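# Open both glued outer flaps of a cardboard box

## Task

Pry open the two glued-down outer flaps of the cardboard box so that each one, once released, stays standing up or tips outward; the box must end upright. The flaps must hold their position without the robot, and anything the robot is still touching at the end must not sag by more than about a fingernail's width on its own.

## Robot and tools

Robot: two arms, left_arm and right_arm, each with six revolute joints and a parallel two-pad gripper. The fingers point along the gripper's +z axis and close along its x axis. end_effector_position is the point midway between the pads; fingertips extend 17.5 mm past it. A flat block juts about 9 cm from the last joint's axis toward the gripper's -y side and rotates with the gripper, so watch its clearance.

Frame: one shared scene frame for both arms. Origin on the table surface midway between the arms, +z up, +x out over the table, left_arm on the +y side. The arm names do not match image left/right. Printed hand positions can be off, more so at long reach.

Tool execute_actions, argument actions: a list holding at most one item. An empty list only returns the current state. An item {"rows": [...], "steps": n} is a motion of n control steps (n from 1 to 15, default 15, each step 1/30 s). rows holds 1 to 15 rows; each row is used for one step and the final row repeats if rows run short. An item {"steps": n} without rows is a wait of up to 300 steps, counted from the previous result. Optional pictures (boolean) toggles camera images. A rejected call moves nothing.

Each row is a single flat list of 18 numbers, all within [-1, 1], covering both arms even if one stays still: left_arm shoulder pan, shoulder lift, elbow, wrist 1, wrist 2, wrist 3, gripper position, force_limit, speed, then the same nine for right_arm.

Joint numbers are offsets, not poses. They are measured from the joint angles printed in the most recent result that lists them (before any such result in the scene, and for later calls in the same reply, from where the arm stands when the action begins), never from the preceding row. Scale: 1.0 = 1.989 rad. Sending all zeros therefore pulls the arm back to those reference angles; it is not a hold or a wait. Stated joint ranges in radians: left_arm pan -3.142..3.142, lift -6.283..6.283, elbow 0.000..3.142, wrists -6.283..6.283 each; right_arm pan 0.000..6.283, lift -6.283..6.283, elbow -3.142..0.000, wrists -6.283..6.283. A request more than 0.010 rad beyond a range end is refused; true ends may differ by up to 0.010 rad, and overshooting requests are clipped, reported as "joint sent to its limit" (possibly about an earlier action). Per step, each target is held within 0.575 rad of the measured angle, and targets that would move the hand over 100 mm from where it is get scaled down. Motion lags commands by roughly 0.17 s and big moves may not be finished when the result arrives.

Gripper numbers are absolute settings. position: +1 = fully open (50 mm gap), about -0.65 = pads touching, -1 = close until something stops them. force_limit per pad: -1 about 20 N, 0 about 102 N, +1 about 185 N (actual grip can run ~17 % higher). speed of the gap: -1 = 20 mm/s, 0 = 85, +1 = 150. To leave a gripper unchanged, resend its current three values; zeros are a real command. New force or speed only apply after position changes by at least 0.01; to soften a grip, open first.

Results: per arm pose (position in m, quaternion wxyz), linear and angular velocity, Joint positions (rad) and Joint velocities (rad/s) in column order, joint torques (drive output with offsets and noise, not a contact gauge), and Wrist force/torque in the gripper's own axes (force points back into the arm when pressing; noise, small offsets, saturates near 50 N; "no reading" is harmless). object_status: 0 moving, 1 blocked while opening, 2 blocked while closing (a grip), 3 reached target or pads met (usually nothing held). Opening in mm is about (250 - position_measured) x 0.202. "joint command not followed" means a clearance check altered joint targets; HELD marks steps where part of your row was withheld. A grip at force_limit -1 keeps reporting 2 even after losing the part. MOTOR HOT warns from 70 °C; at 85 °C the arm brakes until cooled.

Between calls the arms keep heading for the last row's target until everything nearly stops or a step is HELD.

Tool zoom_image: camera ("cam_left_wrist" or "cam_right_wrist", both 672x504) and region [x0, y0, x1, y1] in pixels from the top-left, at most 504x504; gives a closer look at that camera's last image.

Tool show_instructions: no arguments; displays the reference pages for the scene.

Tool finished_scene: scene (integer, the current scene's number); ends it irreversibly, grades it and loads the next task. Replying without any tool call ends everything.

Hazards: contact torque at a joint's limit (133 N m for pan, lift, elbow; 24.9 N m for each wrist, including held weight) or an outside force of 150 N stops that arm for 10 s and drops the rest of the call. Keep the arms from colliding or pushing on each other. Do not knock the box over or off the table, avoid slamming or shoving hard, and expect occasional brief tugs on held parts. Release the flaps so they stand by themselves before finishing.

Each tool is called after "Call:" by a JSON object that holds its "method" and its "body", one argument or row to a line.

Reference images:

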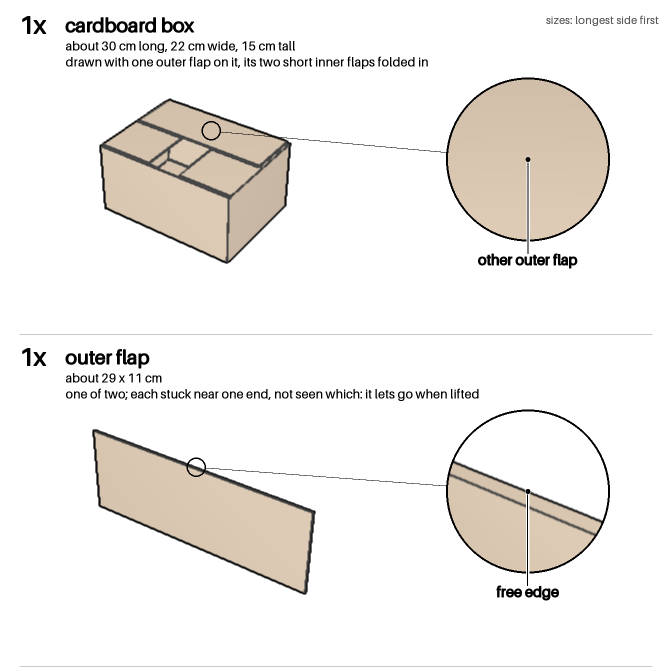

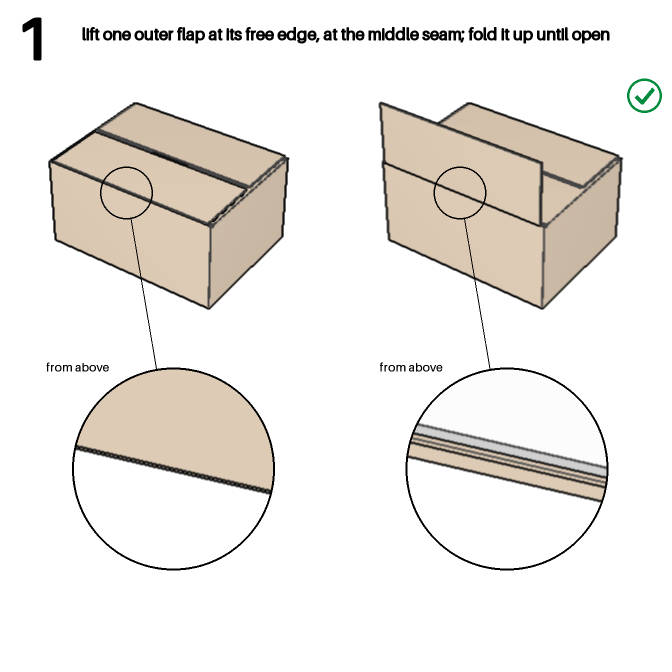

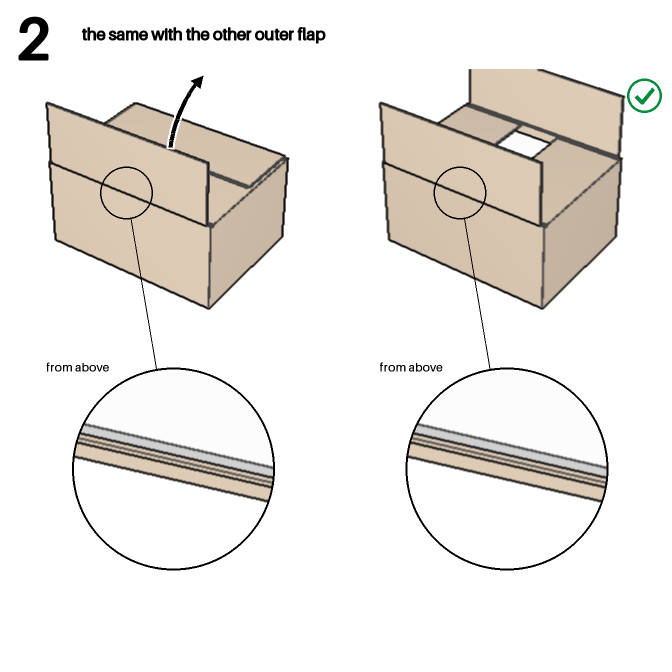

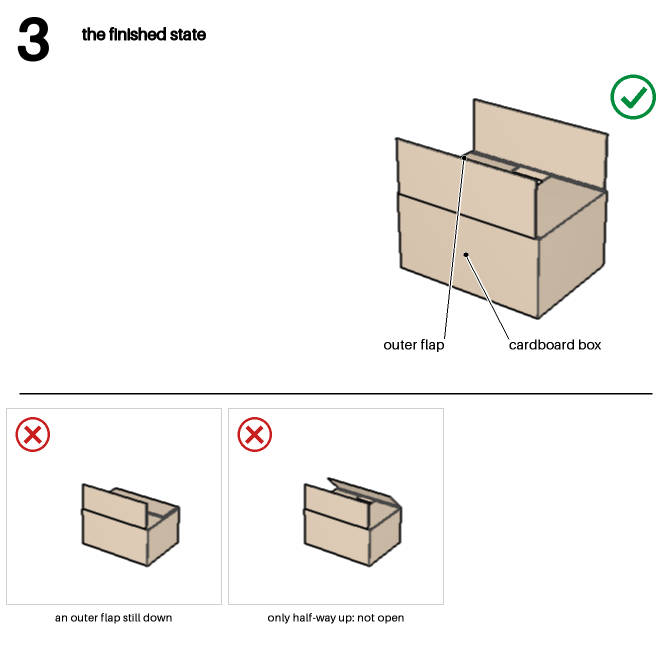

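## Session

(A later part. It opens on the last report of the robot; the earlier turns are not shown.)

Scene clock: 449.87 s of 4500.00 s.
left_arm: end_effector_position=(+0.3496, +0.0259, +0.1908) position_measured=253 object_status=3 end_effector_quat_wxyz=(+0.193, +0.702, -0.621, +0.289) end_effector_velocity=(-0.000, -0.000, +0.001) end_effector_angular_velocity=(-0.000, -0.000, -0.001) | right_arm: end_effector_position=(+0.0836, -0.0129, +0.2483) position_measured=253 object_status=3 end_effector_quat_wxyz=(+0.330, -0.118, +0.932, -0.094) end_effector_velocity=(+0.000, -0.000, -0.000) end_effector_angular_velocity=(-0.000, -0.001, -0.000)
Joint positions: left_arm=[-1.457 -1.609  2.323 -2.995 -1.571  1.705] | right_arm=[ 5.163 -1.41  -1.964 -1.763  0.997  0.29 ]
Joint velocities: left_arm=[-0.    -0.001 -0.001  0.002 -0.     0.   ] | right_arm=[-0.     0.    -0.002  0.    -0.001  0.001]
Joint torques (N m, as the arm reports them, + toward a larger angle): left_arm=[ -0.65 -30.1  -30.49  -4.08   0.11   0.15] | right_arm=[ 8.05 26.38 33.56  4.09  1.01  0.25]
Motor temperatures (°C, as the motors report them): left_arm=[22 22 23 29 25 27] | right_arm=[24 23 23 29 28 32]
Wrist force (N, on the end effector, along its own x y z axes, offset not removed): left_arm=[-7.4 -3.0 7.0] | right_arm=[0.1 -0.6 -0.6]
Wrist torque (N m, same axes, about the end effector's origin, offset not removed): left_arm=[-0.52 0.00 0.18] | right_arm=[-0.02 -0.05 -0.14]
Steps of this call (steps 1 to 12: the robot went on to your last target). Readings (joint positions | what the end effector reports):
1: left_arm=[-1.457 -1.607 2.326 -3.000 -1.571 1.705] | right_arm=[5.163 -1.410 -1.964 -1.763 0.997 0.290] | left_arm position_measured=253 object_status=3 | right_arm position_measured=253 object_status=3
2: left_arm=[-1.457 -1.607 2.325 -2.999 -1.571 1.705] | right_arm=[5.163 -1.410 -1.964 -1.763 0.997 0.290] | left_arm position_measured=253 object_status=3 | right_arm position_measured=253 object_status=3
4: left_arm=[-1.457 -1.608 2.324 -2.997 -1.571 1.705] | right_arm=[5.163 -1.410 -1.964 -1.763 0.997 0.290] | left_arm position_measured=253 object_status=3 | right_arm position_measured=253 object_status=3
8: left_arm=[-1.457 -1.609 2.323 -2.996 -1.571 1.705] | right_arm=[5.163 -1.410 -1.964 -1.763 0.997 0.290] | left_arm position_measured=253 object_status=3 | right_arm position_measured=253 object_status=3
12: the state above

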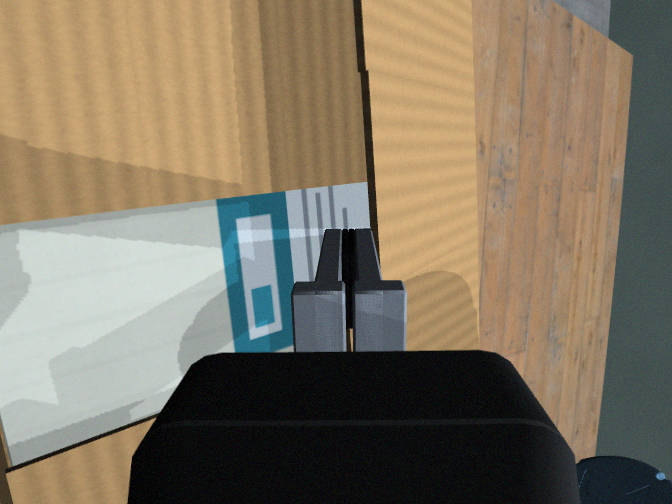

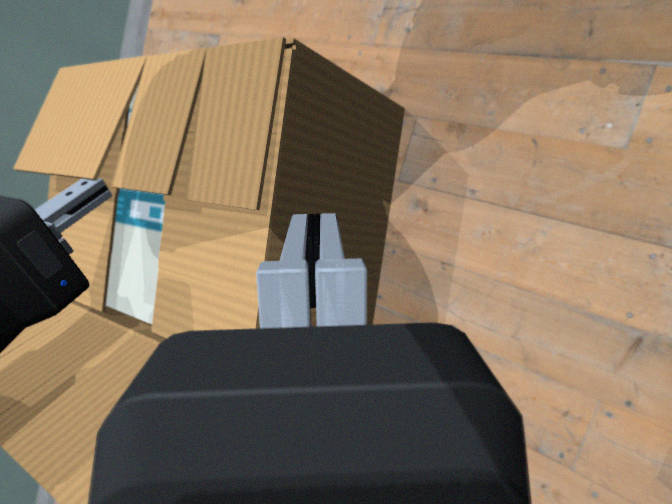

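Call:
{"method": "execute_actions", "body": {
  "actions": [
    {"rows":[[0,0,0,0,0,0,-1,0,0,-0.1757,-0.2008,0.1314,0.0694,0,0,-1,0,0]]}
  ],
  "pictures": false
}}

Call:
{"method": "execute_actions", "body": {
  "actions": [
    {"steps":30}
  ]
}}

Scene clock: 464.80 s of 4500.00 s.
left_arm: end_effector_position=(+0.3496, +0.0259, +0.1909) position_measured=253 object_status=3 end_effector_quat_wxyz=(+0.194, +0.702, -0.621, +0.289) end_effector_velocity=(-0.001, +0.000, -0.001) end_effector_angular_velocity=(+0.001, +0.001, -0.001) | right_arm: end_effector_position=(+0.1238, +0.0348, +0.2340) position_measured=253 object_status=3 end_effector_quat_wxyz=(+0.318, -0.038, +0.941, -0.110) end_effector_velocity=(-0.000, -0.001, +0.004) end_effector_angular_velocity=(+0.007, +0.002, +0.001)
Joint positions: left_arm=[-1.457 -1.609  2.323 -2.995 -1.571  1.705] | right_arm=[ 4.998 -1.591 -1.833 -1.688  0.997  0.29 ]
Joint velocities: left_arm=[-0.001  0.     0.001  0.     0.    -0.001] | right_arm=[ 0.001  0.009  0.001 -0.002  0.    -0.   ]
Joint torques (N m, as the arm reports them, + toward a larger angle): left_arm=[ -0.39 -17.49 -17.28  -6.95   0.12   0.24] | right_arm=[11.51 33.33 26.76 -0.4  -1.25 -0.07]
Motor temperatures (°C, as the motors report them): left_arm=[22 22 23 29 25 27] | right_arm=[24 24 24 29 28 32]
Wrist force (N, on the end effector, along its own x y z axes, offset not removed): left_arm=[-6.8 -1.0 4.7] | right_arm=[1.1 -1.8 0.3]
Wrist torque (N m, same axes, about the end effector's origin, offset not removed): left_arm=[-0.16 0.08 -0.04] | right_arm=[-0.26 -0.06 -0.11]
A step of this action was HELD (marked below), so the robot has no last target. An arm can still carry out its HELD step.
Steps of this call (steps 1 to 15: the robot went on to your last target; steps 16 to 90: nothing new was sent; then 11.43 s passed at rest; steps 91 to 105: all 15 steps of this action). Readings (joint positions | what the end effector reports):
91: left_arm=[-1.457 -1.609 2.323 -2.995 -1.571 1.705] | right_arm=[5.163 -1.410 -1.964 -1.763 0.997 0.290] | left_arm position_measured=253 object_status=3 | right_arm position_measured=253 object_status=3
92: left_arm=[-1.457 -1.609 2.323 -2.995 -1.571 1.705] | right_arm=[5.160 -1.413 -1.961 -1.760 0.997 0.290] | left_arm position_measured=253 object_status=3 | right_arm position_measured=253 object_status=3
94: left_arm=[-1.457 -1.609 2.323 -2.995 -1.571 1.705] | right_arm=[5.112 -1.460 -1.917 -1.730 0.997 0.290] | left_arm position_measured=253 object_status=3 | right_arm position_measured=253 object_status=3
98: left_arm=[-1.457 -1.609 2.323 -2.995 -1.571 1.705] | right_arm=[4.992 -1.606 -1.832 -1.688 0.997 0.290] | left_arm position_measured=253 object_status=3 | right_arm position_measured=253 object_status=3 HELD
99: left_arm=[-1.457 -1.609 2.323 -2.995 -1.571 1.705] | right_arm=[4.995 -1.602 -1.833 -1.688 0.997 0.290] | left_arm position_measured=253 object_status=3 | right_arm position_measured=253 object_status=3 HELD
100: left_arm=[-1.457 -1.609 2.323 -2.995 -1.571 1.705] | right_arm=[4.996 -1.598 -1.833 -1.688 0.997 0.290] | left_arm position_measured=253 object_status=3 | right_arm position_measured=253 object_status=3 HELD
101: left_arm=[-1.457 -1.609 2.323 -2.995 -1.571 1.705] | right_arm=[4.997 -1.595 -1.833 -1.688 0.997 0.290] | left_arm position_measured=253 object_status=3 | right_arm position_measured=253 object_status=3 HELD
102: left_arm=[-1.457 -1.609 2.323 -2.995 -1.571 1.705] | right_arm=[4.997 -1.593 -1.833 -1.688 0.997 0.290] | left_arm position_measured=253 object_status=3 | right_arm position_measured=253 object_status=3 HELD
103: left_arm=[-1.457 -1.609 2.323 -2.995 -1.571 1.705] | right_arm=[4.998 -1.592 -1.833 -1.688 0.997 0.290] | left_arm position_measured=253 object_status=3 | right_arm position_measured=253 object_status=3 HELD
104: left_arm=[-1.457 -1.609 2.323 -2.995 -1.571 1.705] | right_arm=[4.998 -1.592 -1.833 -1.688 0.997 0.290] | left_arm position_measured=253 object_status=3 | right_arm position_measured=253 object_status=3 HELD
105: the state above HELD
joint command not followed: on one or more control steps a check withheld the commanded joint targets of the right arm, and it was not sent them on those steps. On the call's last step the targets were still withheld.
cause: the commanded joint targets would bring a part of the robot too close to another arm (a part of this arm just beyond joint 5 (wrist 2) and a part of the other arm just beyond its joint 3 (elbow)); next, command targets that bring no part of the robot closer to that arm.

Scene clock: 465.80 s of 4500.00 s.
left_arm: end_effector_position=(+0.3496, +0.0259, +0.1908) position_measured=253 object_status=3 end_effector_quat_wxyz=(+0.193, +0.702, -0.621, +0.289) end_effector_velocity=(-0.000, -0.000, +0.000) end_effector_angular_velocity=(+0.000, -0.000, -0.001) | right_arm: end_effector_position=(+0.1238, +0.0349, +0.2341) position_measured=253 object_status=3 end_effector_quat_wxyz=(+0.318, -0.038, +0.941, -0.110) end_effector_velocity=(+0.000, -0.000, +0.000) end_effector_angular_velocity=(-0.000, -0.000, +0.001)
Joint positions: left_arm=[-1.457 -1.609  2.323 -2.995 -1.571  1.705] | right_arm=[ 4.998 -1.591 -1.833 -1.688  0.997  0.29 ]
Joint velocities: left_arm=[-0.001 -0.    -0.     0.001 -0.     0.001] | right_arm=[-0.001  0.001 -0.001 -0.    -0.001 -0.001]
Joint torques (N m, as the arm reports them, + toward a larger angle): left_arm=[ -0.31 -16.77 -17.8   -7.     0.11   0.16] | right_arm=[-11.46  13.68  33.33  -0.16  -3.57   0.17]
Motor temperatures (°C, as the motors report them): left_arm=[22 22 23 29 25 27] | right_arm=[24 24 24 29 28 32]
Wrist force (N, on the end effector, along its own x y z axes, offset not removed): left_arm=[-4.3 1.1 4.7] | right_arm=[-0.9 -1.6 0.8]
Wrist torque (N m, same axes, about the end effector's origin, offset not removed): left_arm=[0.11 -0.39 -0.07] | right_arm=[-0.20 0.19 -0.04]
Steps of this call (steps 1 to 30: nothing new was sent). Readings (joint positions | what the end effector reports):
1: left_arm=[-1.457 -1.609 2.323 -2.995 -1.571 1.705] | right_arm=[4.998 -1.591 -1.833 -1.688 0.997 0.290] | left_arm position_measured=253 object_status=3 | right_arm position_measured=253 object_status=3
2: left_arm=[-1.457 -1.609 2.323 -2.995 -1.571 1.705] | right_arm=[4.998 -1.591 -1.833 -1.688 0.997 0.290] | left_arm position_measured=253 object_status=3 | right_arm position_measured=253 object_status=3
4: left_arm=[-1.457 -1.609 2.323 -2.995 -1.571 1.705] | right_arm=[4.998 -1.591 -1.833 -1.688 0.997 0.290] | left_arm position_measured=253 object_status=3 | right_arm position_measured=253 object_status=3
8: left_arm=[-1.457 -1.609 2.323 -2.995 -1.571 1.705] | right_arm=[4.998 -1.591 -1.833 -1.688 0.997 0.290] | left_arm position_measured=253 object_status=3 | right_arm position_measured=253 object_status=3
30: the state above

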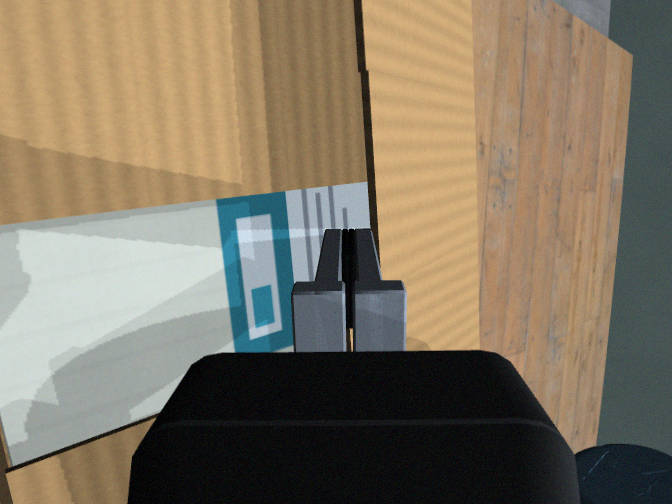

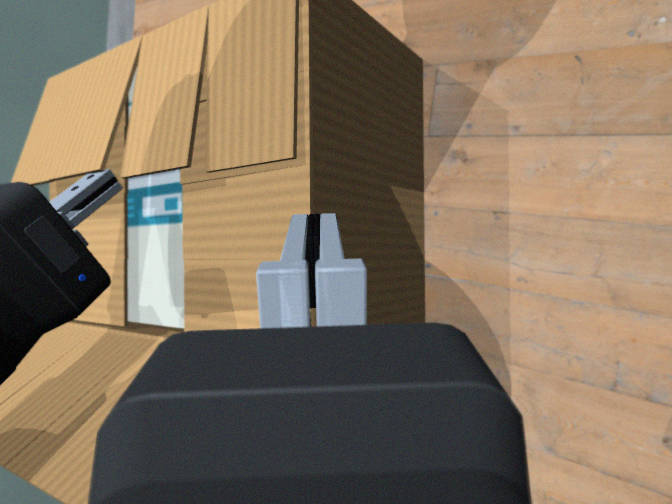

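Call:
{"method": "execute_actions", "body": {
  "actions": [
    {"rows":[[0,0,0,0,0,0,-1,0,0,0,0.14,-0.0637,0.1244,0.2886,0,-1,0,0]]}
  ],
  "pictures": false
}}

Call:
{"method": "execute_actions", "body": {
  "actions": [
    {"steps":25}
  ],
  "pictures": false
}}

Call:
{"method": "execute_actions", "body": {
  "actions": [
    {"rows":[[0,0,0,0,0,0,-1,0,0,-0.491,0,0,0,0,0,-1,0,0]]}
  ],
  "pictures": false
}}

Call:
{"method": "execute_actions", "body": {
  "actions": [
    {"steps":40}
  ]
}}

Scene clock: 479.47 s of 4500.00 s.
left_arm: end_effector_position=(+0.3496, +0.0259, +0.1908) position_measured=253 object_status=3 end_effector_quat_wxyz=(+0.193, +0.702, -0.621, +0.289) end_effector_velocity=(-0.001, -0.001, +0.001) end_effector_angular_velocity=(-0.001, -0.000, -0.002) | right_arm: end_effector_position=(+0.1176, +0.0315, +0.2329) position_measured=253 object_status=3 end_effector_quat_wxyz=(+0.303, -0.032, +0.947, -0.105) end_effector_velocity=(-0.036, -0.019, -0.006) end_effector_angular_velocity=(+0.075, +0.181, -0.062)
Joint positions: left_arm=[-1.457 -1.609  2.323 -2.995 -1.571  1.705] | right_arm=[ 4.998 -1.577 -1.839 -1.676  1.026  0.29 ]
Joint velocities: left_arm=[-0.002  0.    -0.001 -0.    -0.     0.   ] | right_arm=[-0.     0.083 -0.037  0.072  0.168 -0.   ]
Joint torques (N m, as the arm reports them, + toward a larger angle): left_arm=[ -1.06 -16.18 -17.98  -6.89   0.1    0.17] | right_arm=[-11.06  34.7   15.89   4.36   1.47   0.06]
Motor temperatures (°C, as the motors report them): left_arm=[22 22 23 29 25 27] | right_arm=[24 24 24 29 28 32]
Wrist force (N, on the end effector, along its own x y z axes, offset not removed): left_arm=[-3.9 1.3 3.2] | right_arm=[-0.5 -1.7 -1.1]
Wrist torque (N m, same axes, about the end effector's origin, offset not removed): left_arm=[0.10 -0.16 0.03] | right_arm=[-0.18 0.07 0.05]
Steps of this call (steps 1 to 90: nothing new was sent; then 10.17 s passed at rest; steps 91 to 105: all 15 steps of this action). Readings (joint positions | what the end effector reports):
91: left_arm=[-1.457 -1.609 2.323 -2.995 -1.571 1.705] | right_arm=[4.998 -1.591 -1.833 -1.688 0.997 0.290] | left_arm position_measured=253 object_status=3 | right_arm position_measured=253 object_status=3
92: left_arm=[-1.457 -1.609 2.323 -2.995 -1.571 1.705] | right_arm=[4.998 -1.591 -1.833 -1.688 0.997 0.290] | left_arm position_measured=253 object_status=3 | right_arm position_measured=253 object_status=3
94: left_arm=[-1.457 -1.609 2.323 -2.995 -1.571 1.705] | right_arm=[4.998 -1.591 -1.833 -1.688 0.997 0.290] | left_arm position_measured=253 object_status=3 | right_arm position_measured=253 object_status=3
98: left_arm=[-1.457 -1.609 2.323 -2.995 -1.571 1.705] | right_arm=[4.998 -1.590 -1.834 -1.687 1.001 0.290] | left_arm position_measured=253 object_status=3 | right_arm position_measured=253 object_status=3
105: the state above

Scene clock: 480.30 s of 4500.00 s.
left_arm: end_effector_position=(+0.3496, +0.0259, +0.1908) position_measured=253 object_status=3 end_effector_quat_wxyz=(+0.193, +0.702, -0.621, +0.289) end_effector_velocity=(-0.001, -0.001, +0.000) end_effector_angular_velocity=(-0.001, -0.001, -0.003) | right_arm: end_effector_position=(+0.0762, +0.0143, +0.2297) position_measured=253 object_status=3 end_effector_quat_wxyz=(+0.207, -0.004, +0.976, -0.072) end_effector_velocity=(-0.054, -0.018, -0.000) end_effector_angular_velocity=(+0.092, +0.242, -0.056)
Joint positions: left_arm=[-1.457 -1.609  2.323 -2.995 -1.571  1.705] | right_arm=[ 4.998 -1.49  -1.879 -1.598  1.205  0.29 ]
Joint velocities: left_arm=[-0.003 -0.    -0.    -0.     0.     0.001] | right_arm=[ 0.     0.104 -0.048  0.094  0.219  0.001]
Joint torques (N m, as the arm reports them, + toward a larger angle): left_arm=[ -0.34 -16.22 -18.08  -7.04   0.18   0.19] | right_arm=[-8.74 30.9  15.14  4.76  1.69  0.24]
Motor temperatures (°C, as the motors report them): left_arm=[22 22 23 29 25 27] | right_arm=[24 24 24 29 28 32]
Wrist force (N, on the end effector, along its own x y z axes, offset not removed): left_arm=[-6.1 -1.9 6.8] | right_arm=[-0.2 -1.5 -1.9]
Wrist torque (N m, same axes, about the end effector's origin, offset not removed): left_arm=[-0.48 -0.02 0.06] | right_arm=[-0.26 0.01 -0.07]
Steps of this call (steps 1 to 25: the robot went on to your last target). Readings (joint positions | what the end effector reports):
1: left_arm=[-1.457 -1.609 2.323 -2.995 -1.571 1.705] | right_arm=[4.998 -1.574 -1.841 -1.673 1.032 0.290] | left_arm position_measured=253 object_status=3 | right_arm position_measured=253 object_status=3
2: left_arm=[-1.457 -1.609 2.323 -2.995 -1.571 1.705] | right_arm=[4.998 -1.571 -1.842 -1.670 1.038 0.290] | left_arm position_measured=253 object_status=3 | right_arm position_measured=253 object_status=3
4: left_arm=[-1.457 -1.609 2.323 -2.995 -1.571 1.705] | right_arm=[4.998 -1.565 -1.845 -1.665 1.051 0.290] | left_arm position_measured=253 object_status=3 | right_arm position_measured=253 object_status=3
8: left_arm=[-1.457 -1.609 2.323 -2.995 -1.571 1.705] | right_arm=[4.998 -1.551 -1.851 -1.652 1.080 0.290] | left_arm position_measured=253 object_status=3 | right_arm position_measured=253 object_status=3
25: the state above

Scene clock: 480.80 s of 4500.00 s.
left_arm: end_effector_position=(+0.3496, +0.0259, +0.1908) position_measured=253 object_status=3 end_effector_quat_wxyz=(+0.193, +0.702, -0.621, +0.289) end_effector_velocity=(+0.000, +0.000, -0.000) end_effector_angular_velocity=(+0.000, +0.000, +0.001) | right_arm: end_effector_position=(+0.0932, +0.0033, +0.2299) position_measured=253 object_status=3 end_effector_quat_wxyz=(+0.187, +0.031, +0.979, -0.072) end_effector_velocity=(+0.071, -0.027, -0.001) end_effector_angular_velocity=(-0.002, +0.001, -0.184)
Joint positions: left_arm=[-1.457 -1.609  2.323 -2.995 -1.571  1.705] | right_arm=[ 4.934 -1.475 -1.886 -1.585  1.237  0.29 ]
Joint velocities: left_arm=[0.001 0.    0.    0.    0.    0.   ] | right_arm=[-0.184 -0.001 -0.002  0.     0.001 -0.   ]
Joint torques (N m, as the arm reports them, + toward a larger angle): left_arm=[ -0.49 -16.02 -17.86  -7.03   0.07   0.27] | right_arm=[-12.42  15.59  23.39   2.7   -2.88   0.23]
Motor temperatures (°C, as the motors report them): left_arm=[22 22 23 29 25 27] | right_arm=[24 24 24 29 28 32]
Wrist force (N, on the end effector, along its own x y z axes, offset not removed): left_arm=[-6.5 -1.9 2.3] | right_arm=[2.1 0.6 -0.8]
Wrist torque (N m, same axes, about the end effector's origin, offset not removed): left_arm=[-0.40 0.21 -0.05] | right_arm=[0.14 -0.31 -0.02]
Steps of this call (steps 1 to 15: all 15 steps of this action). Readings (joint positions | what the end effector reports):
1: left_arm=[-1.457 -1.609 2.323 -2.995 -1.571 1.705] | right_arm=[4.998 -1.487 -1.881 -1.595 1.213 0.290] | left_arm position_measured=253 object_status=3 | right_arm position_measured=253 object_status=3
2: left_arm=[-1.457 -1.609 2.323 -2.995 -1.571 1.705] | right_arm=[4.997 -1.483 -1.882 -1.592 1.219 0.290] | left_arm position_measured=253 object_status=3 | right_arm position_measured=253 object_status=3
4: left_arm=[-1.457 -1.609 2.323 -2.995 -1.571 1.705] | right_arm=[4.993 -1.479 -1.884 -1.588 1.229 0.290] | left_arm position_measured=253 object_status=3 | right_arm position_measured=253 object_status=3
8: left_arm=[-1.457 -1.609 2.323 -2.995 -1.571 1.705] | right_arm=[4.975 -1.475 -1.886 -1.585 1.236 0.290] | left_arm position_measured=253 object_status=3 | right_arm position_measured=253 object_status=3
15: the state above

Scene clock: 482.13 s of 4500.00 s.
left_arm: end_effector_position=(+0.3496, +0.0259, +0.1908) position_measured=253 object_status=3 end_effector_quat_wxyz=(+0.193, +0.702, -0.621, +0.289) end_effector_velocity=(-0.000, -0.001, +0.001) end_effector_angular_velocity=(-0.002, -0.001, -0.001) | right_arm: end_effector_position=(+0.1900, -0.0461, +0.2298) position_measured=253 object_status=3 end_effector_quat_wxyz=(+0.183, +0.154, +0.966, -0.099) end_effector_velocity=(+0.067, -0.046, -0.000) end_effector_angular_velocity=(-0.005, -0.007, -0.187)
Joint positions: left_arm=[-1.457 -1.609  2.323 -2.995 -1.571  1.705] | right_arm=[ 4.679 -1.48  -1.883 -1.59   1.225  0.29 ]
Joint velocities: left_arm=[-0.001  0.    -0.002 -0.     0.     0.   ] | right_arm=[-0.19  -0.003  0.001 -0.003 -0.008 -0.   ]
Joint torques (N m, as the arm reports them, + toward a larger angle): left_arm=[ -0.57 -16.19 -17.96  -6.94   0.1    0.29] | right_arm=[-14.3   10.18  33.54   0.08  -3.54   0.25]
Motor temperatures (°C, as the motors report them): left_arm=[22 22 23 29 25 27] | right_arm=[24 24 24 29 28 32]
Wrist force (N, on the end effector, along its own x y z axes, offset not removed): left_arm=[-4.7 -0.3 6.6] | right_arm=[1.1 -4.7 0.3]
Wrist torque (N m, same axes, about the end effector's origin, offset not removed): left_arm=[-0.15 0.11 -0.06] | right_arm=[-0.75 -0.12 -0.23]
Steps of this call (steps 1 to 40: the robot went on to your last target). Readings (joint positions | what the end effector reports):
1: left_arm=[-1.457 -1.609 2.323 -2.995 -1.571 1.705] | right_arm=[4.928 -1.475 -1.886 -1.585 1.237 0.290] | left_arm position_measured=253 object_status=3 | right_arm position_measured=253 object_status=3
2: left_arm=[-1.457 -1.609 2.323 -2.995 -1.571 1.705] | right_arm=[4.922 -1.475 -1.886 -1.585 1.237 0.290] | left_arm position_measured=253 object_status=3 | right_arm position_measured=253 object_status=3
4: left_arm=[-1.457 -1.609 2.323 -2.995 -1.571 1.705] | right_arm=[4.909 -1.475 -1.886 -1.585 1.236 0.290] | left_arm position_measured=253 object_status=3 | right_arm position_measured=253 object_status=3
8: left_arm=[-1.457 -1.609 2.323 -2.995 -1.571 1.705] | right_arm=[4.884 -1.476 -1.886 -1.586 1.234 0.290] | left_arm position_measured=253 object_status=3 | right_arm position_measured=253 object_status=3
40: the state above

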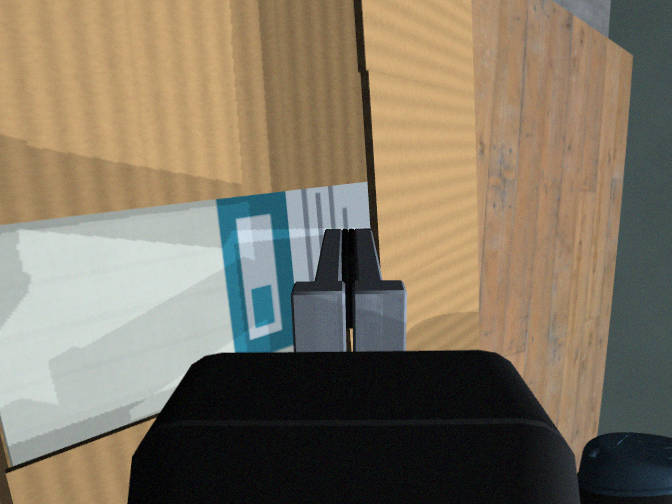

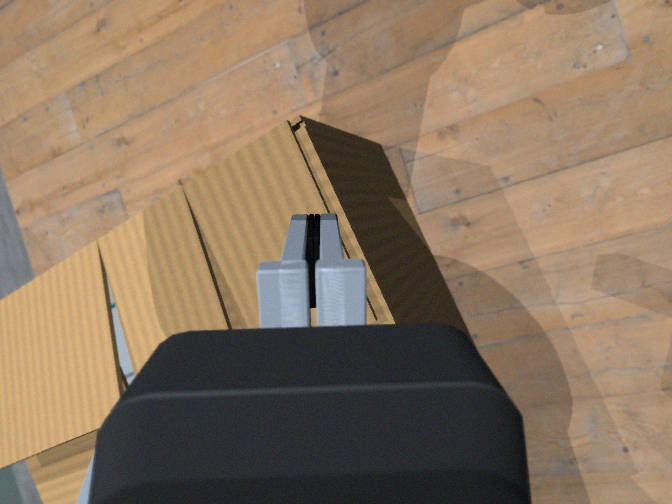

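Slowed near the other arm; wait till settled.

Call:
{"method": "execute_actions", "body": {
  "actions": [
    {"steps":90}
  ],
  "pictures": false
}}

Scene clock: 485.73 s of 4500.00 s.
left_arm: end_effector_position=(+0.3496, +0.0259, +0.1908) position_measured=253 object_status=3 end_effector_quat_wxyz=(+0.193, +0.702, -0.621, +0.289) end_effector_velocity=(-0.000, +0.000, -0.000) end_effector_angular_velocity=(+0.001, -0.000, -0.000) | right_arm: end_effector_position=(+0.3513, -0.2676, +0.2297) position_measured=253 object_status=3 end_effector_quat_wxyz=(+0.149, +0.453, +0.864, -0.161) end_effector_velocity=(+0.002, -0.008, -0.000) end_effector_angular_velocity=(-0.001, +0.002, -0.019)
Joint positions: left_arm=[-1.457 -1.609  2.323 -2.995 -1.571  1.705] | right_arm=[ 4.024 -1.49  -1.879 -1.598  1.205  0.29 ]
Joint velocities: left_arm=[ 0.     0.     0.001 -0.    -0.     0.   ] | right_arm=[-0.019 -0.001  0.001 -0.001  0.001 -0.   ]
Joint torques (N m, as the arm reports them, + toward a larger angle): left_arm=[ -0.67 -16.59 -18.64  -6.91   0.1    0.19] | right_arm=[-10.67  11.16  32.75   0.06  -3.2    0.08]
Motor temperatures (°C, as the motors report them): left_arm=[22 22 23 29 25 27] | right_arm=[24 24 24 29 28 32]
Wrist force (N, on the end effector, along its own x y z axes, offset not removed): left_arm=[-3.3 -1.7 1.0] | right_arm=[-0.7 -1.1 -3.7]
Wrist torque (N m, same axes, about the end effector's origin, offset not removed): left_arm=[-0.37 -0.63 0.04] | right_arm=[-0.11 0.18 0.00]
Steps of this call (steps 1 to 108: the robot went on to your last target). Readings (joint positions | what the end effector reports):
1: left_arm=[-1.457 -1.609 2.323 -2.995 -1.571 1.705] | right_arm=[4.673 -1.481 -1.883 -1.590 1.225 0.290] | left_arm position_measured=253 object_status=3 | right_arm position_measured=253 object_status=3
2: left_arm=[-1.457 -1.609 2.323 -2.995 -1.571 1.705] | right_arm=[4.667 -1.481 -1.883 -1.590 1.225 0.290] | left_arm position_measured=253 object_status=3 | right_arm position_measured=253 object_status=3
4: left_arm=[-1.457 -1.609 2.323 -2.995 -1.571 1.705] | right_arm=[4.654 -1.481 -1.883 -1.590 1.224 0.290] | left_arm position_measured=253 object_status=3 | right_arm position_measured=253 object_status=3
8: left_arm=[-1.457 -1.609 2.323 -2.995 -1.571 1.705] | right_arm=[4.628 -1.481 -1.883 -1.590 1.223 0.290] | left_arm position_measured=253 object_status=3 | right_arm position_measured=253 object_status=3
108: the state above

Call:
{"method": "execute_actions", "body": {
  "actions": [
    {"rows":[[0,0,0,0,0,0,-1,0,0,-0.001,0,-0.207,0.3346,0.184,0,-1,0,0]]}
  ],
  "pictures": false
}}

Call:
{"method": "execute_actions", "body": {
  "actions": [
    {"steps":60}
  ]
}}

Scene clock: 492.50 s of 4500.00 s.
left_arm: end_effector_position=(+0.3496, +0.0259, +0.1908) position_measured=253 object_status=3 end_effector_quat_wxyz=(+0.193, +0.702, -0.621, +0.289) end_effector_velocity=(-0.000, +0.001, -0.001) end_effector_angular_velocity=(+0.001, +0.000, +0.000) | right_arm: end_effector_position=(+0.2849, -0.2111, +0.0902) position_measured=253 object_status=3 end_effector_quat_wxyz=(+0.014, +0.486, +0.874, -0.023) end_effector_velocity=(-0.052, +0.059, -0.088) end_effector_angular_velocity=(+0.413, +0.016, -0.010)
Joint positions: left_arm=[-1.457 -1.609  2.323 -2.995 -1.571  1.705] | right_arm=[ 4.022 -1.49  -2.248 -1.014  1.534  0.29 ]
Joint velocities: left_arm=[ 0.    -0.     0.001 -0.     0.    -0.   ] | right_arm=[ 0.001 -0.    -0.328  0.627  0.286 -0.   ]
Joint torques (N m, as the arm reports them, + toward a larger angle): left_arm=[ -0.72 -16.86 -17.99  -6.85   0.02   0.21] | right_arm=[10.82 13.28 18.93  5.59  2.22  0.1 ]
Motor temperatures (°C, as the motors report them): left_arm=[22 22 23 30 25 27] | right_arm=[24 24 24 29 28 32]
Wrist force (N, on the end effector, along its own x y z axes, offset not removed): left_arm=[-6.3 1.6 3.6] | right_arm=[1.2 -5.8 0.7]
Wrist torque (N m, same axes, about the end effector's origin, offset not removed): left_arm=[0.24 0.28 0.21] | right_arm=[-0.84 -0.18 -0.23]
Steps of this call (steps 1 to 15: the robot went on to your last target; steps 16 to 90: nothing new was sent; then 3.27 s passed at rest; steps 91 to 105: all 15 steps of this action). Readings (joint positions | what the end effector reports):
91: left_arm=[-1.457 -1.609 2.323 -2.995 -1.571 1.705] | right_arm=[4.021 -1.490 -1.879 -1.598 1.205 0.290] | left_arm position_measured=253 object_status=3 | right_arm position_measured=253 object_status=3
92: left_arm=[-1.457 -1.609 2.323 -2.995 -1.571 1.705] | right_arm=[4.021 -1.490 -1.882 -1.595 1.208 0.290] | left_arm position_measured=253 object_status=3 | right_arm position_measured=253 object_status=3
94: left_arm=[-1.457 -1.609 2.323 -2.995 -1.571 1.705] | right_arm=[4.021 -1.490 -1.927 -1.547 1.251 0.290] | left_arm position_measured=253 object_status=3 | right_arm position_measured=253 object_status=3
98: left_arm=[-1.457 -1.609 2.323 -2.995 -1.571 1.705] | right_arm=[4.021 -1.490 -2.064 -1.345 1.373 0.290] | left_arm position_measured=253 object_status=3 | right_arm position_measured=253 object_status=3
105: the state above

Scene clock: 494.50 s of 4500.00 s.
left_arm: end_effector_position=(+0.3496, +0.0259, +0.1908) position_measured=253 object_status=3 end_effector_quat_wxyz=(+0.193, +0.702, -0.621, +0.289) end_effector_velocity=(+0.001, +0.000, +0.001) end_effector_angular_velocity=(-0.001, +0.000, +0.002) | right_arm: end_effector_position=(+0.2779, -0.2037, +0.0794) position_measured=253 object_status=3 end_effector_quat_wxyz=(-0.000, +0.486, +0.874, -0.001) end_effector_velocity=(-0.000, -0.000, -0.000) end_effector_angular_velocity=(-0.001, +0.001, +0.001)
Joint positions: left_arm=[-1.457 -1.609  2.323 -2.995 -1.571  1.705] | right_arm=[ 4.022 -1.49  -2.291 -0.933  1.571  0.29 ]
Joint velocities: left_arm=[ 0.001  0.    -0.001 -0.    -0.    -0.001] | right_arm=[ 0.    -0.    -0.001  0.     0.    -0.001]
Joint torques (N m, as the arm reports them, + toward a larger angle): left_arm=[ -0.68 -16.57 -18.43  -6.93  -0.04   0.22] | right_arm=[ 9.41 29.   12.93  5.15  2.41  0.07]
Motor temperatures (°C, as the motors report them): left_arm=[22 22 23 30 25 27] | right_arm=[24 24 24 29 28 32]
Wrist force (N, on the end effector, along its own x y z axes, offset not removed): left_arm=[-5.5 1.0 6.6] | right_arm=[-0.6 -1.5 -0.4]
Wrist torque (N m, same axes, about the end effector's origin, offset not removed): left_arm=[0.23 -0.18 0.22] | right_arm=[-0.16 0.11 -0.11]
Steps of this call (steps 1 to 30: the robot went on to your last target; steps 31 to 60: nothing new was sent). Readings (joint positions | what the end effector reports):
1: left_arm=[-1.457 -1.609 2.323 -2.995 -1.571 1.705] | right_arm=[4.022 -1.490 -2.258 -0.995 1.543 0.290] | left_arm position_measured=253 object_status=3 | right_arm position_measured=253 object_status=3
2: left_arm=[-1.457 -1.609 2.323 -2.995 -1.571 1.705] | right_arm=[4.022 -1.490 -2.265 -0.981 1.549 0.290] | left_arm position_measured=253 object_status=3 | right_arm position_measured=253 object_status=3
4: left_arm=[-1.457 -1.609 2.323 -2.995 -1.571 1.705] | right_arm=[4.022 -1.490 -2.276 -0.961 1.558 0.290] | left_arm position_measured=253 object_status=3 | right_arm position_measured=253 object_status=3
8: left_arm=[-1.457 -1.609 2.323 -2.995 -1.571 1.705] | right_arm=[4.022 -1.490 -2.285 -0.943 1.566 0.290] | left_arm position_measured=253 object_status=3 | right_arm position_measured=253 object_status=3
60: the state above
All arms were judged still, so your last target was given up. Only a new action makes them travel on or press farther. Fingers that are still opening or closing keep moving.

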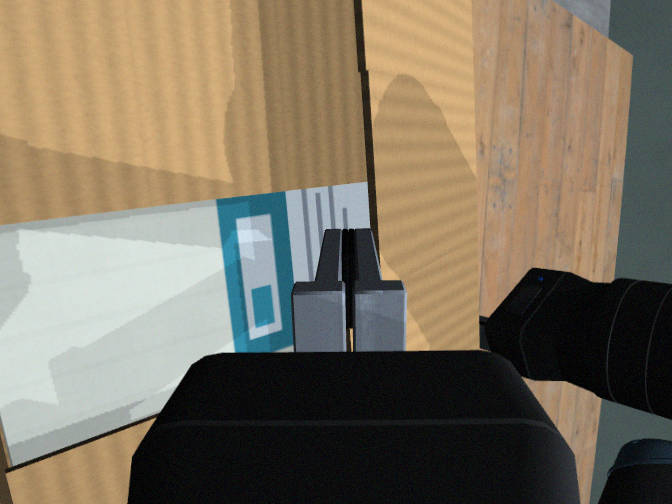

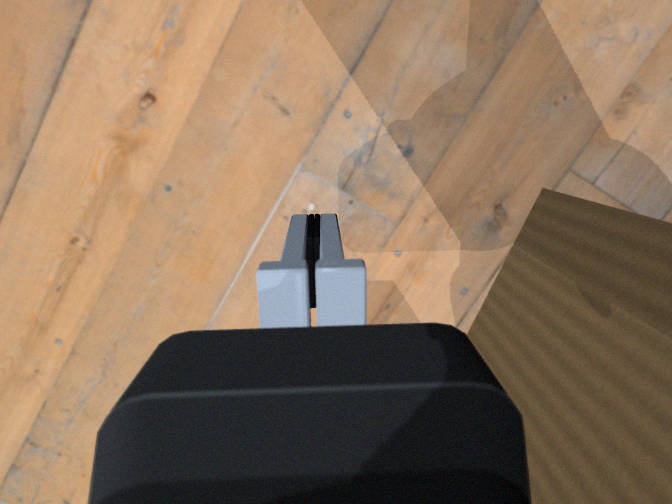

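Call:
{"method": "execute_actions", "body": {
  "actions": [
    {"rows":[[0,0,0,0,0,0,-1,0,0,0.03,0,0,0,0,0,-1,0,0]]}
  ],
  "pictures": false
}}

Call:
{"method": "execute_actions", "body": {
  "actions": [
    {"steps":20}
  ]
}}

Scene clock: 500.43 s of 4500.00 s.
left_arm: end_effector_position=(+0.3496, +0.0259, +0.1908) position_measured=253 object_status=3 end_effector_quat_wxyz=(+0.193, +0.702, -0.621, +0.289) end_effector_velocity=(+0.001, +0.000, +0.000) end_effector_angular_velocity=(+0.000, -0.000, +0.001) | right_arm: end_effector_position=(+0.2669, -0.1850, +0.0794) position_measured=253 object_status=3 end_effector_quat_wxyz=(-0.000, +0.461, +0.888, -0.001) end_effector_velocity=(-0.003, +0.006, +0.000) end_effector_angular_velocity=(+0.001, -0.000, +0.016)
Joint positions: left_arm=[-1.457 -1.609  2.323 -2.995 -1.571  1.705] | right_arm=[ 4.079 -1.49  -2.291 -0.933  1.571  0.29 ]
Joint velocities: left_arm=[ 0.001  0.    -0.     0.     0.     0.   ] | right_arm=[ 0.017  0.    -0.     0.001  0.     0.001]
Joint torques (N m, as the arm reports them, + toward a larger angle): left_arm=[ -1.1  -16.06 -17.44  -6.86   0.02   0.13] | right_arm=[10.55 25.7  16.25  4.75  1.93 -0.24]
Motor temperatures (°C, as the motors report them): left_arm=[22 22 23 30 25 27] | right_arm=[24 24 24 29 28 32]
Wrist force (N, on the end effector, along its own x y z axes, offset not removed): left_arm=[-4.0 -2.3 2.3] | right_arm=[0.1 -0.1 -0.6]
Wrist torque (N m, same axes, about the end effector's origin, offset not removed): left_arm=[-0.49 -0.38 0.15] | right_arm=[0.12 0.06 -0.05]
Steps of this call (steps 1 to 90: nothing new was sent; then 2.43 s passed at rest; steps 91 to 105: all 15 steps of this action). Readings (joint positions | what the end effector reports):
91: left_arm=[-1.457 -1.609 2.323 -2.995 -1.571 1.705] | right_arm=[4.022 -1.490 -2.291 -0.933 1.571 0.290] | left_arm position_measured=253 object_status=3 | right_arm position_measured=253 object_status=3
92: left_arm=[-1.457 -1.609 2.323 -2.995 -1.571 1.705] | right_arm=[4.025 -1.490 -2.291 -0.933 1.571 0.290] | left_arm position_measured=253 object_status=3 | right_arm position_measured=253 object_status=3
94: left_arm=[-1.457 -1.609 2.323 -2.995 -1.571 1.705] | right_arm=[4.044 -1.490 -2.291 -0.933 1.571 0.290] | left_arm position_measured=253 object_status=3 | right_arm position_measured=253 object_status=3
98: left_arm=[-1.457 -1.609 2.323 -2.995 -1.571 1.705] | right_arm=[4.068 -1.490 -2.291 -0.933 1.571 0.290] | left_arm position_measured=253 object_status=3 | right_arm position_measured=253 object_status=3
105: the state above

Scene clock: 501.10 s of 4500.00 s.
left_arm: end_effector_position=(+0.3496, +0.0259, +0.1908) position_measured=253 object_status=3 end_effector_quat_wxyz=(+0.193, +0.702, -0.621, +0.289) end_effector_velocity=(+0.000, +0.001, -0.001) end_effector_angular_velocity=(+0.001, +0.000, +0.001) | right_arm: end_effector_position=(+0.2665, -0.1844, +0.0794) position_measured=253 object_status=3 end_effector_quat_wxyz=(-0.000, +0.460, +0.888, -0.001) end_effector_velocity=(-0.000, +0.000, -0.000) end_effector_angular_velocity=(+0.000, +0.001, -0.001)
Joint positions: left_arm=[-1.457 -1.609  2.323 -2.995 -1.571  1.705] | right_arm=[ 4.081 -1.49  -2.291 -0.933  1.571  0.29 ]
Joint velocities: left_arm=[ 0.001 -0.     0.001  0.    -0.     0.   ] | right_arm=[ 0.    -0.001 -0.     0.     0.001  0.001]
Joint torques (N m, as the arm reports them, + toward a larger angle): left_arm=[ -0.31 -16.51 -17.52  -6.85   0.03   0.24] | right_arm=[10.76 21.25 17.94  4.52  1.36 -0.04]
Motor temperatures (°C, as the motors report them): left_arm=[22 22 23 30 25 27] | right_arm=[24 24 24 29 28 32]
Wrist force (N, on the end effector, along its own x y z axes, offset not removed): left_arm=[-4.0 -2.0 4.6] | right_arm=[-2.0 -2.3 -0.4]
Wrist torque (N m, same axes, about the end effector's origin, offset not removed): left_arm=[-0.32 -0.37 0.07] | right_arm=[-0.29 0.44 -0.06]
Steps of this call (steps 1 to 15: the robot went on to your last target; steps 16 to 20: nothing new was sent). Readings (joint positions | what the end effector reports):
1: left_arm=[-1.457 -1.609 2.323 -2.995 -1.571 1.705] | right_arm=[4.080 -1.490 -2.291 -0.933 1.571 0.290] | left_arm position_measured=253 object_status=3 | right_arm position_measured=253 object_status=3
2: left_arm=[-1.457 -1.609 2.323 -2.995 -1.571 1.705] | right_arm=[4.080 -1.490 -2.291 -0.933 1.571 0.290] | left_arm position_measured=253 object_status=3 | right_arm position_measured=253 object_status=3
4: left_arm=[-1.457 -1.609 2.323 -2.995 -1.571 1.705] | right_arm=[4.081 -1.490 -2.291 -0.933 1.571 0.290] | left_arm position_measured=253 object_status=3 | right_arm position_measured=253 object_status=3
8: left_arm=[-1.457 -1.609 2.323 -2.995 -1.571 1.705] | right_arm=[4.081 -1.490 -2.291 -0.933 1.571 0.290] | left_arm position_measured=253 object_status=3 | right_arm position_measured=253 object_status=3
20: the state above
All arms were judged still, so your last target was given up. Only a new action makes them travel on or press farther. Fingers that are still opening or closing keep moving.

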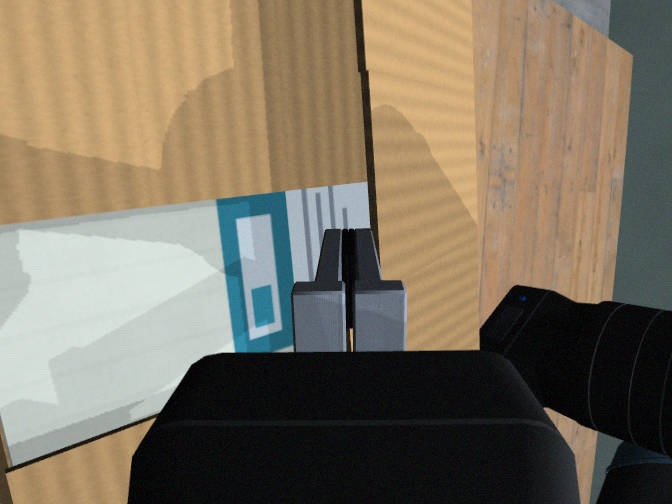

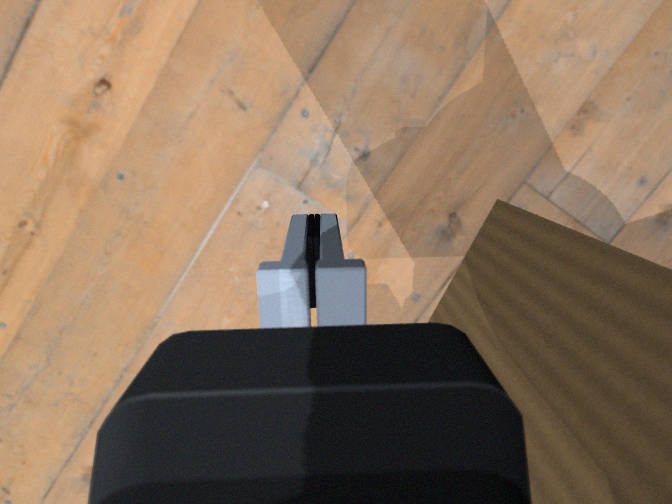

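Call:
{"method": "execute_actions", "body": {
  "actions": [
    {"rows":[[0,0,0,0,0,0,-1,0,0,0.025,0,0,0,0,0,-1,0,0]]}
  ],
  "pictures": false
}}

Call:
{"method": "execute_actions", "body": {
  "actions": [
    {"steps":15}
  ]
}}

Scene clock: 507.47 s of 4500.00 s.
left_arm: end_effector_position=(+0.3496, +0.0259, +0.1908) position_measured=253 object_status=3 end_effector_quat_wxyz=(+0.193, +0.702, -0.621, +0.289) end_effector_velocity=(-0.001, -0.001, +0.000) end_effector_angular_velocity=(-0.001, +0.001, -0.001) | right_arm: end_effector_position=(+0.2564, -0.1693, +0.0794) position_measured=253 object_status=3 end_effector_quat_wxyz=(-0.000, +0.438, +0.899, -0.001) end_effector_velocity=(-0.003, +0.004, -0.001) end_effector_angular_velocity=(-0.001, -0.000, +0.013)
Joint positions: left_arm=[-1.457 -1.609  2.323 -2.995 -1.571  1.705] | right_arm=[ 4.129 -1.49  -2.291 -0.933  1.571  0.29 ]
Joint velocities: left_arm=[-0.002  0.    -0.    -0.    -0.    -0.001] | right_arm=[ 0.014 -0.002 -0.     0.001 -0.001  0.001]
Joint torques (N m, as the arm reports them, + toward a larger angle): left_arm=[ -0.76 -16.44 -17.6   -6.94   0.01   0.14] | right_arm=[ 9.46  9.2  27.19  2.77 -1.6   0.05]
Motor temperatures (°C, as the motors report them): left_arm=[22 22 23 30 25 27] | right_arm=[24 24 24 29 28 32]
Wrist force (N, on the end effector, along its own x y z axes, offset not removed): left_arm=[-3.8 -4.4 4.4] | right_arm=[0.3 -1.0 0.0]
Wrist torque (N m, same axes, about the end effector's origin, offset not removed): left_arm=[-0.87 -0.47 0.15] | right_arm=[-0.09 -0.09 -0.14]
Steps of this call (steps 1 to 90: nothing new was sent; then 2.87 s passed at rest; steps 91 to 105: all 15 steps of this action). Readings (joint positions | what the end effector reports):
91: left_arm=[-1.457 -1.609 2.323 -2.995 -1.571 1.705] | right_arm=[4.081 -1.490 -2.291 -0.933 1.571 0.290] | left_arm position_measured=253 object_status=3 | right_arm position_measured=253 object_status=3
92: left_arm=[-1.457 -1.609 2.323 -2.995 -1.571 1.705] | right_arm=[4.084 -1.490 -2.291 -0.933 1.571 0.290] | left_arm position_measured=253 object_status=3 | right_arm position_measured=253 object_status=3
94: left_arm=[-1.457 -1.609 2.323 -2.995 -1.571 1.705] | right_arm=[4.101 -1.490 -2.291 -0.933 1.571 0.290] | left_arm position_measured=253 object_status=3 | right_arm position_measured=253 object_status=3
98: left_arm=[-1.457 -1.609 2.323 -2.995 -1.571 1.705] | right_arm=[4.120 -1.490 -2.291 -0.933 1.571 0.290] | left_arm position_measured=253 object_status=3 | right_arm position_measured=253 object_status=3
105: the state above

Scene clock: 507.97 s of 4500.00 s.
left_arm: end_effector_position=(+0.3496, +0.0259, +0.1908) position_measured=253 object_status=3 end_effector_quat_wxyz=(+0.193, +0.702, -0.621, +0.289) end_effector_velocity=(-0.000, +0.000, -0.000) end_effector_angular_velocity=(+0.001, +0.000, -0.000) | right_arm: end_effector_position=(+0.2560, -0.1688, +0.0794) position_measured=253 object_status=3 end_effector_quat_wxyz=(-0.000, +0.438, +0.899, -0.001) end_effector_velocity=(-0.000, +0.001, +0.000) end_effector_angular_velocity=(+0.002, -0.000, +0.002)
Joint positions: left_arm=[-1.457 -1.609  2.323 -2.995 -1.571  1.705] | right_arm=[ 4.131 -1.49  -2.291 -0.933  1.571  0.29 ]
Joint velocities: left_arm=[-0. -0.  0.  0. -0. -0.] | right_arm=[ 0.001  0.     0.     0.001  0.001 -0.001]
Joint torques (N m, as the arm reports them, + toward a larger angle): left_arm=[ -0.45 -16.35 -17.91  -6.94   0.01   0.25] | right_arm=[ 9.13  8.87 24.77  2.89 -1.65 -0.2 ]
Motor temperatures (°C, as the motors report them): left_arm=[22 22 23 30 25 27] | right_arm=[24 24 24 29 28 32]
Wrist force (N, on the end effector, along its own x y z axes, offset not removed): left_arm=[-5.7 0.0 2.9] | right_arm=[2.5 -1.2 0.1]
Wrist torque (N m, same axes, about the end effector's origin, offset not removed): left_arm=[-0.02 0.16 0.11] | right_arm=[-0.02 -0.34 -0.14]
Steps of this call (steps 1 to 15: the robot went on to your last target). Readings (joint positions | what the end effector reports):
1: left_arm=[-1.457 -1.609 2.323 -2.995 -1.571 1.705] | right_arm=[4.130 -1.490 -2.291 -0.933 1.571 0.290] | left_arm position_measured=253 object_status=3 | right_arm position_measured=253 object_status=3
2: left_arm=[-1.457 -1.609 2.323 -2.995 -1.571 1.705] | right_arm=[4.130 -1.490 -2.291 -0.933 1.571 0.290] | left_arm position_measured=253 object_status=3 | right_arm position_measured=253 object_status=3
4: left_arm=[-1.457 -1.609 2.323 -2.995 -1.571 1.705] | right_arm=[4.130 -1.490 -2.291 -0.933 1.571 0.290] | left_arm position_measured=253 object_status=3 | right_arm position_measured=253 object_status=3
8: left_arm=[-1.457 -1.609 2.323 -2.995 -1.571 1.705] | right_arm=[4.131 -1.490 -2.291 -0.933 1.571 0.290] | left_arm position_measured=253 object_status=3 | right_arm position_measured=253 object_status=3
15: the state above
All arms were judged still, so your last target was given up. Only a new action makes them travel on or press farther. Fingers that are still opening or closing keep moving.

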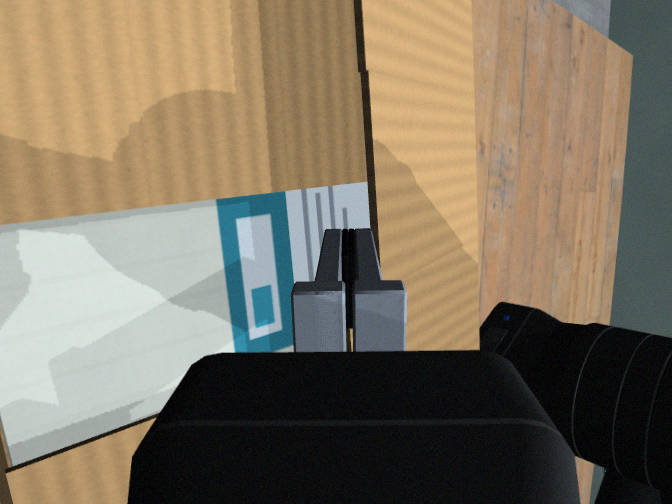

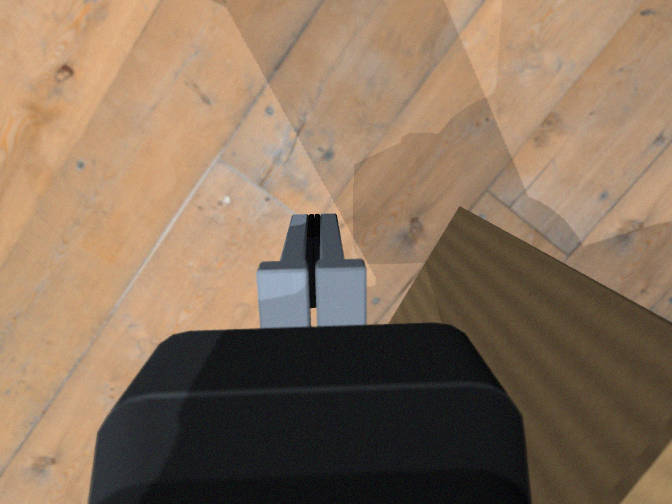

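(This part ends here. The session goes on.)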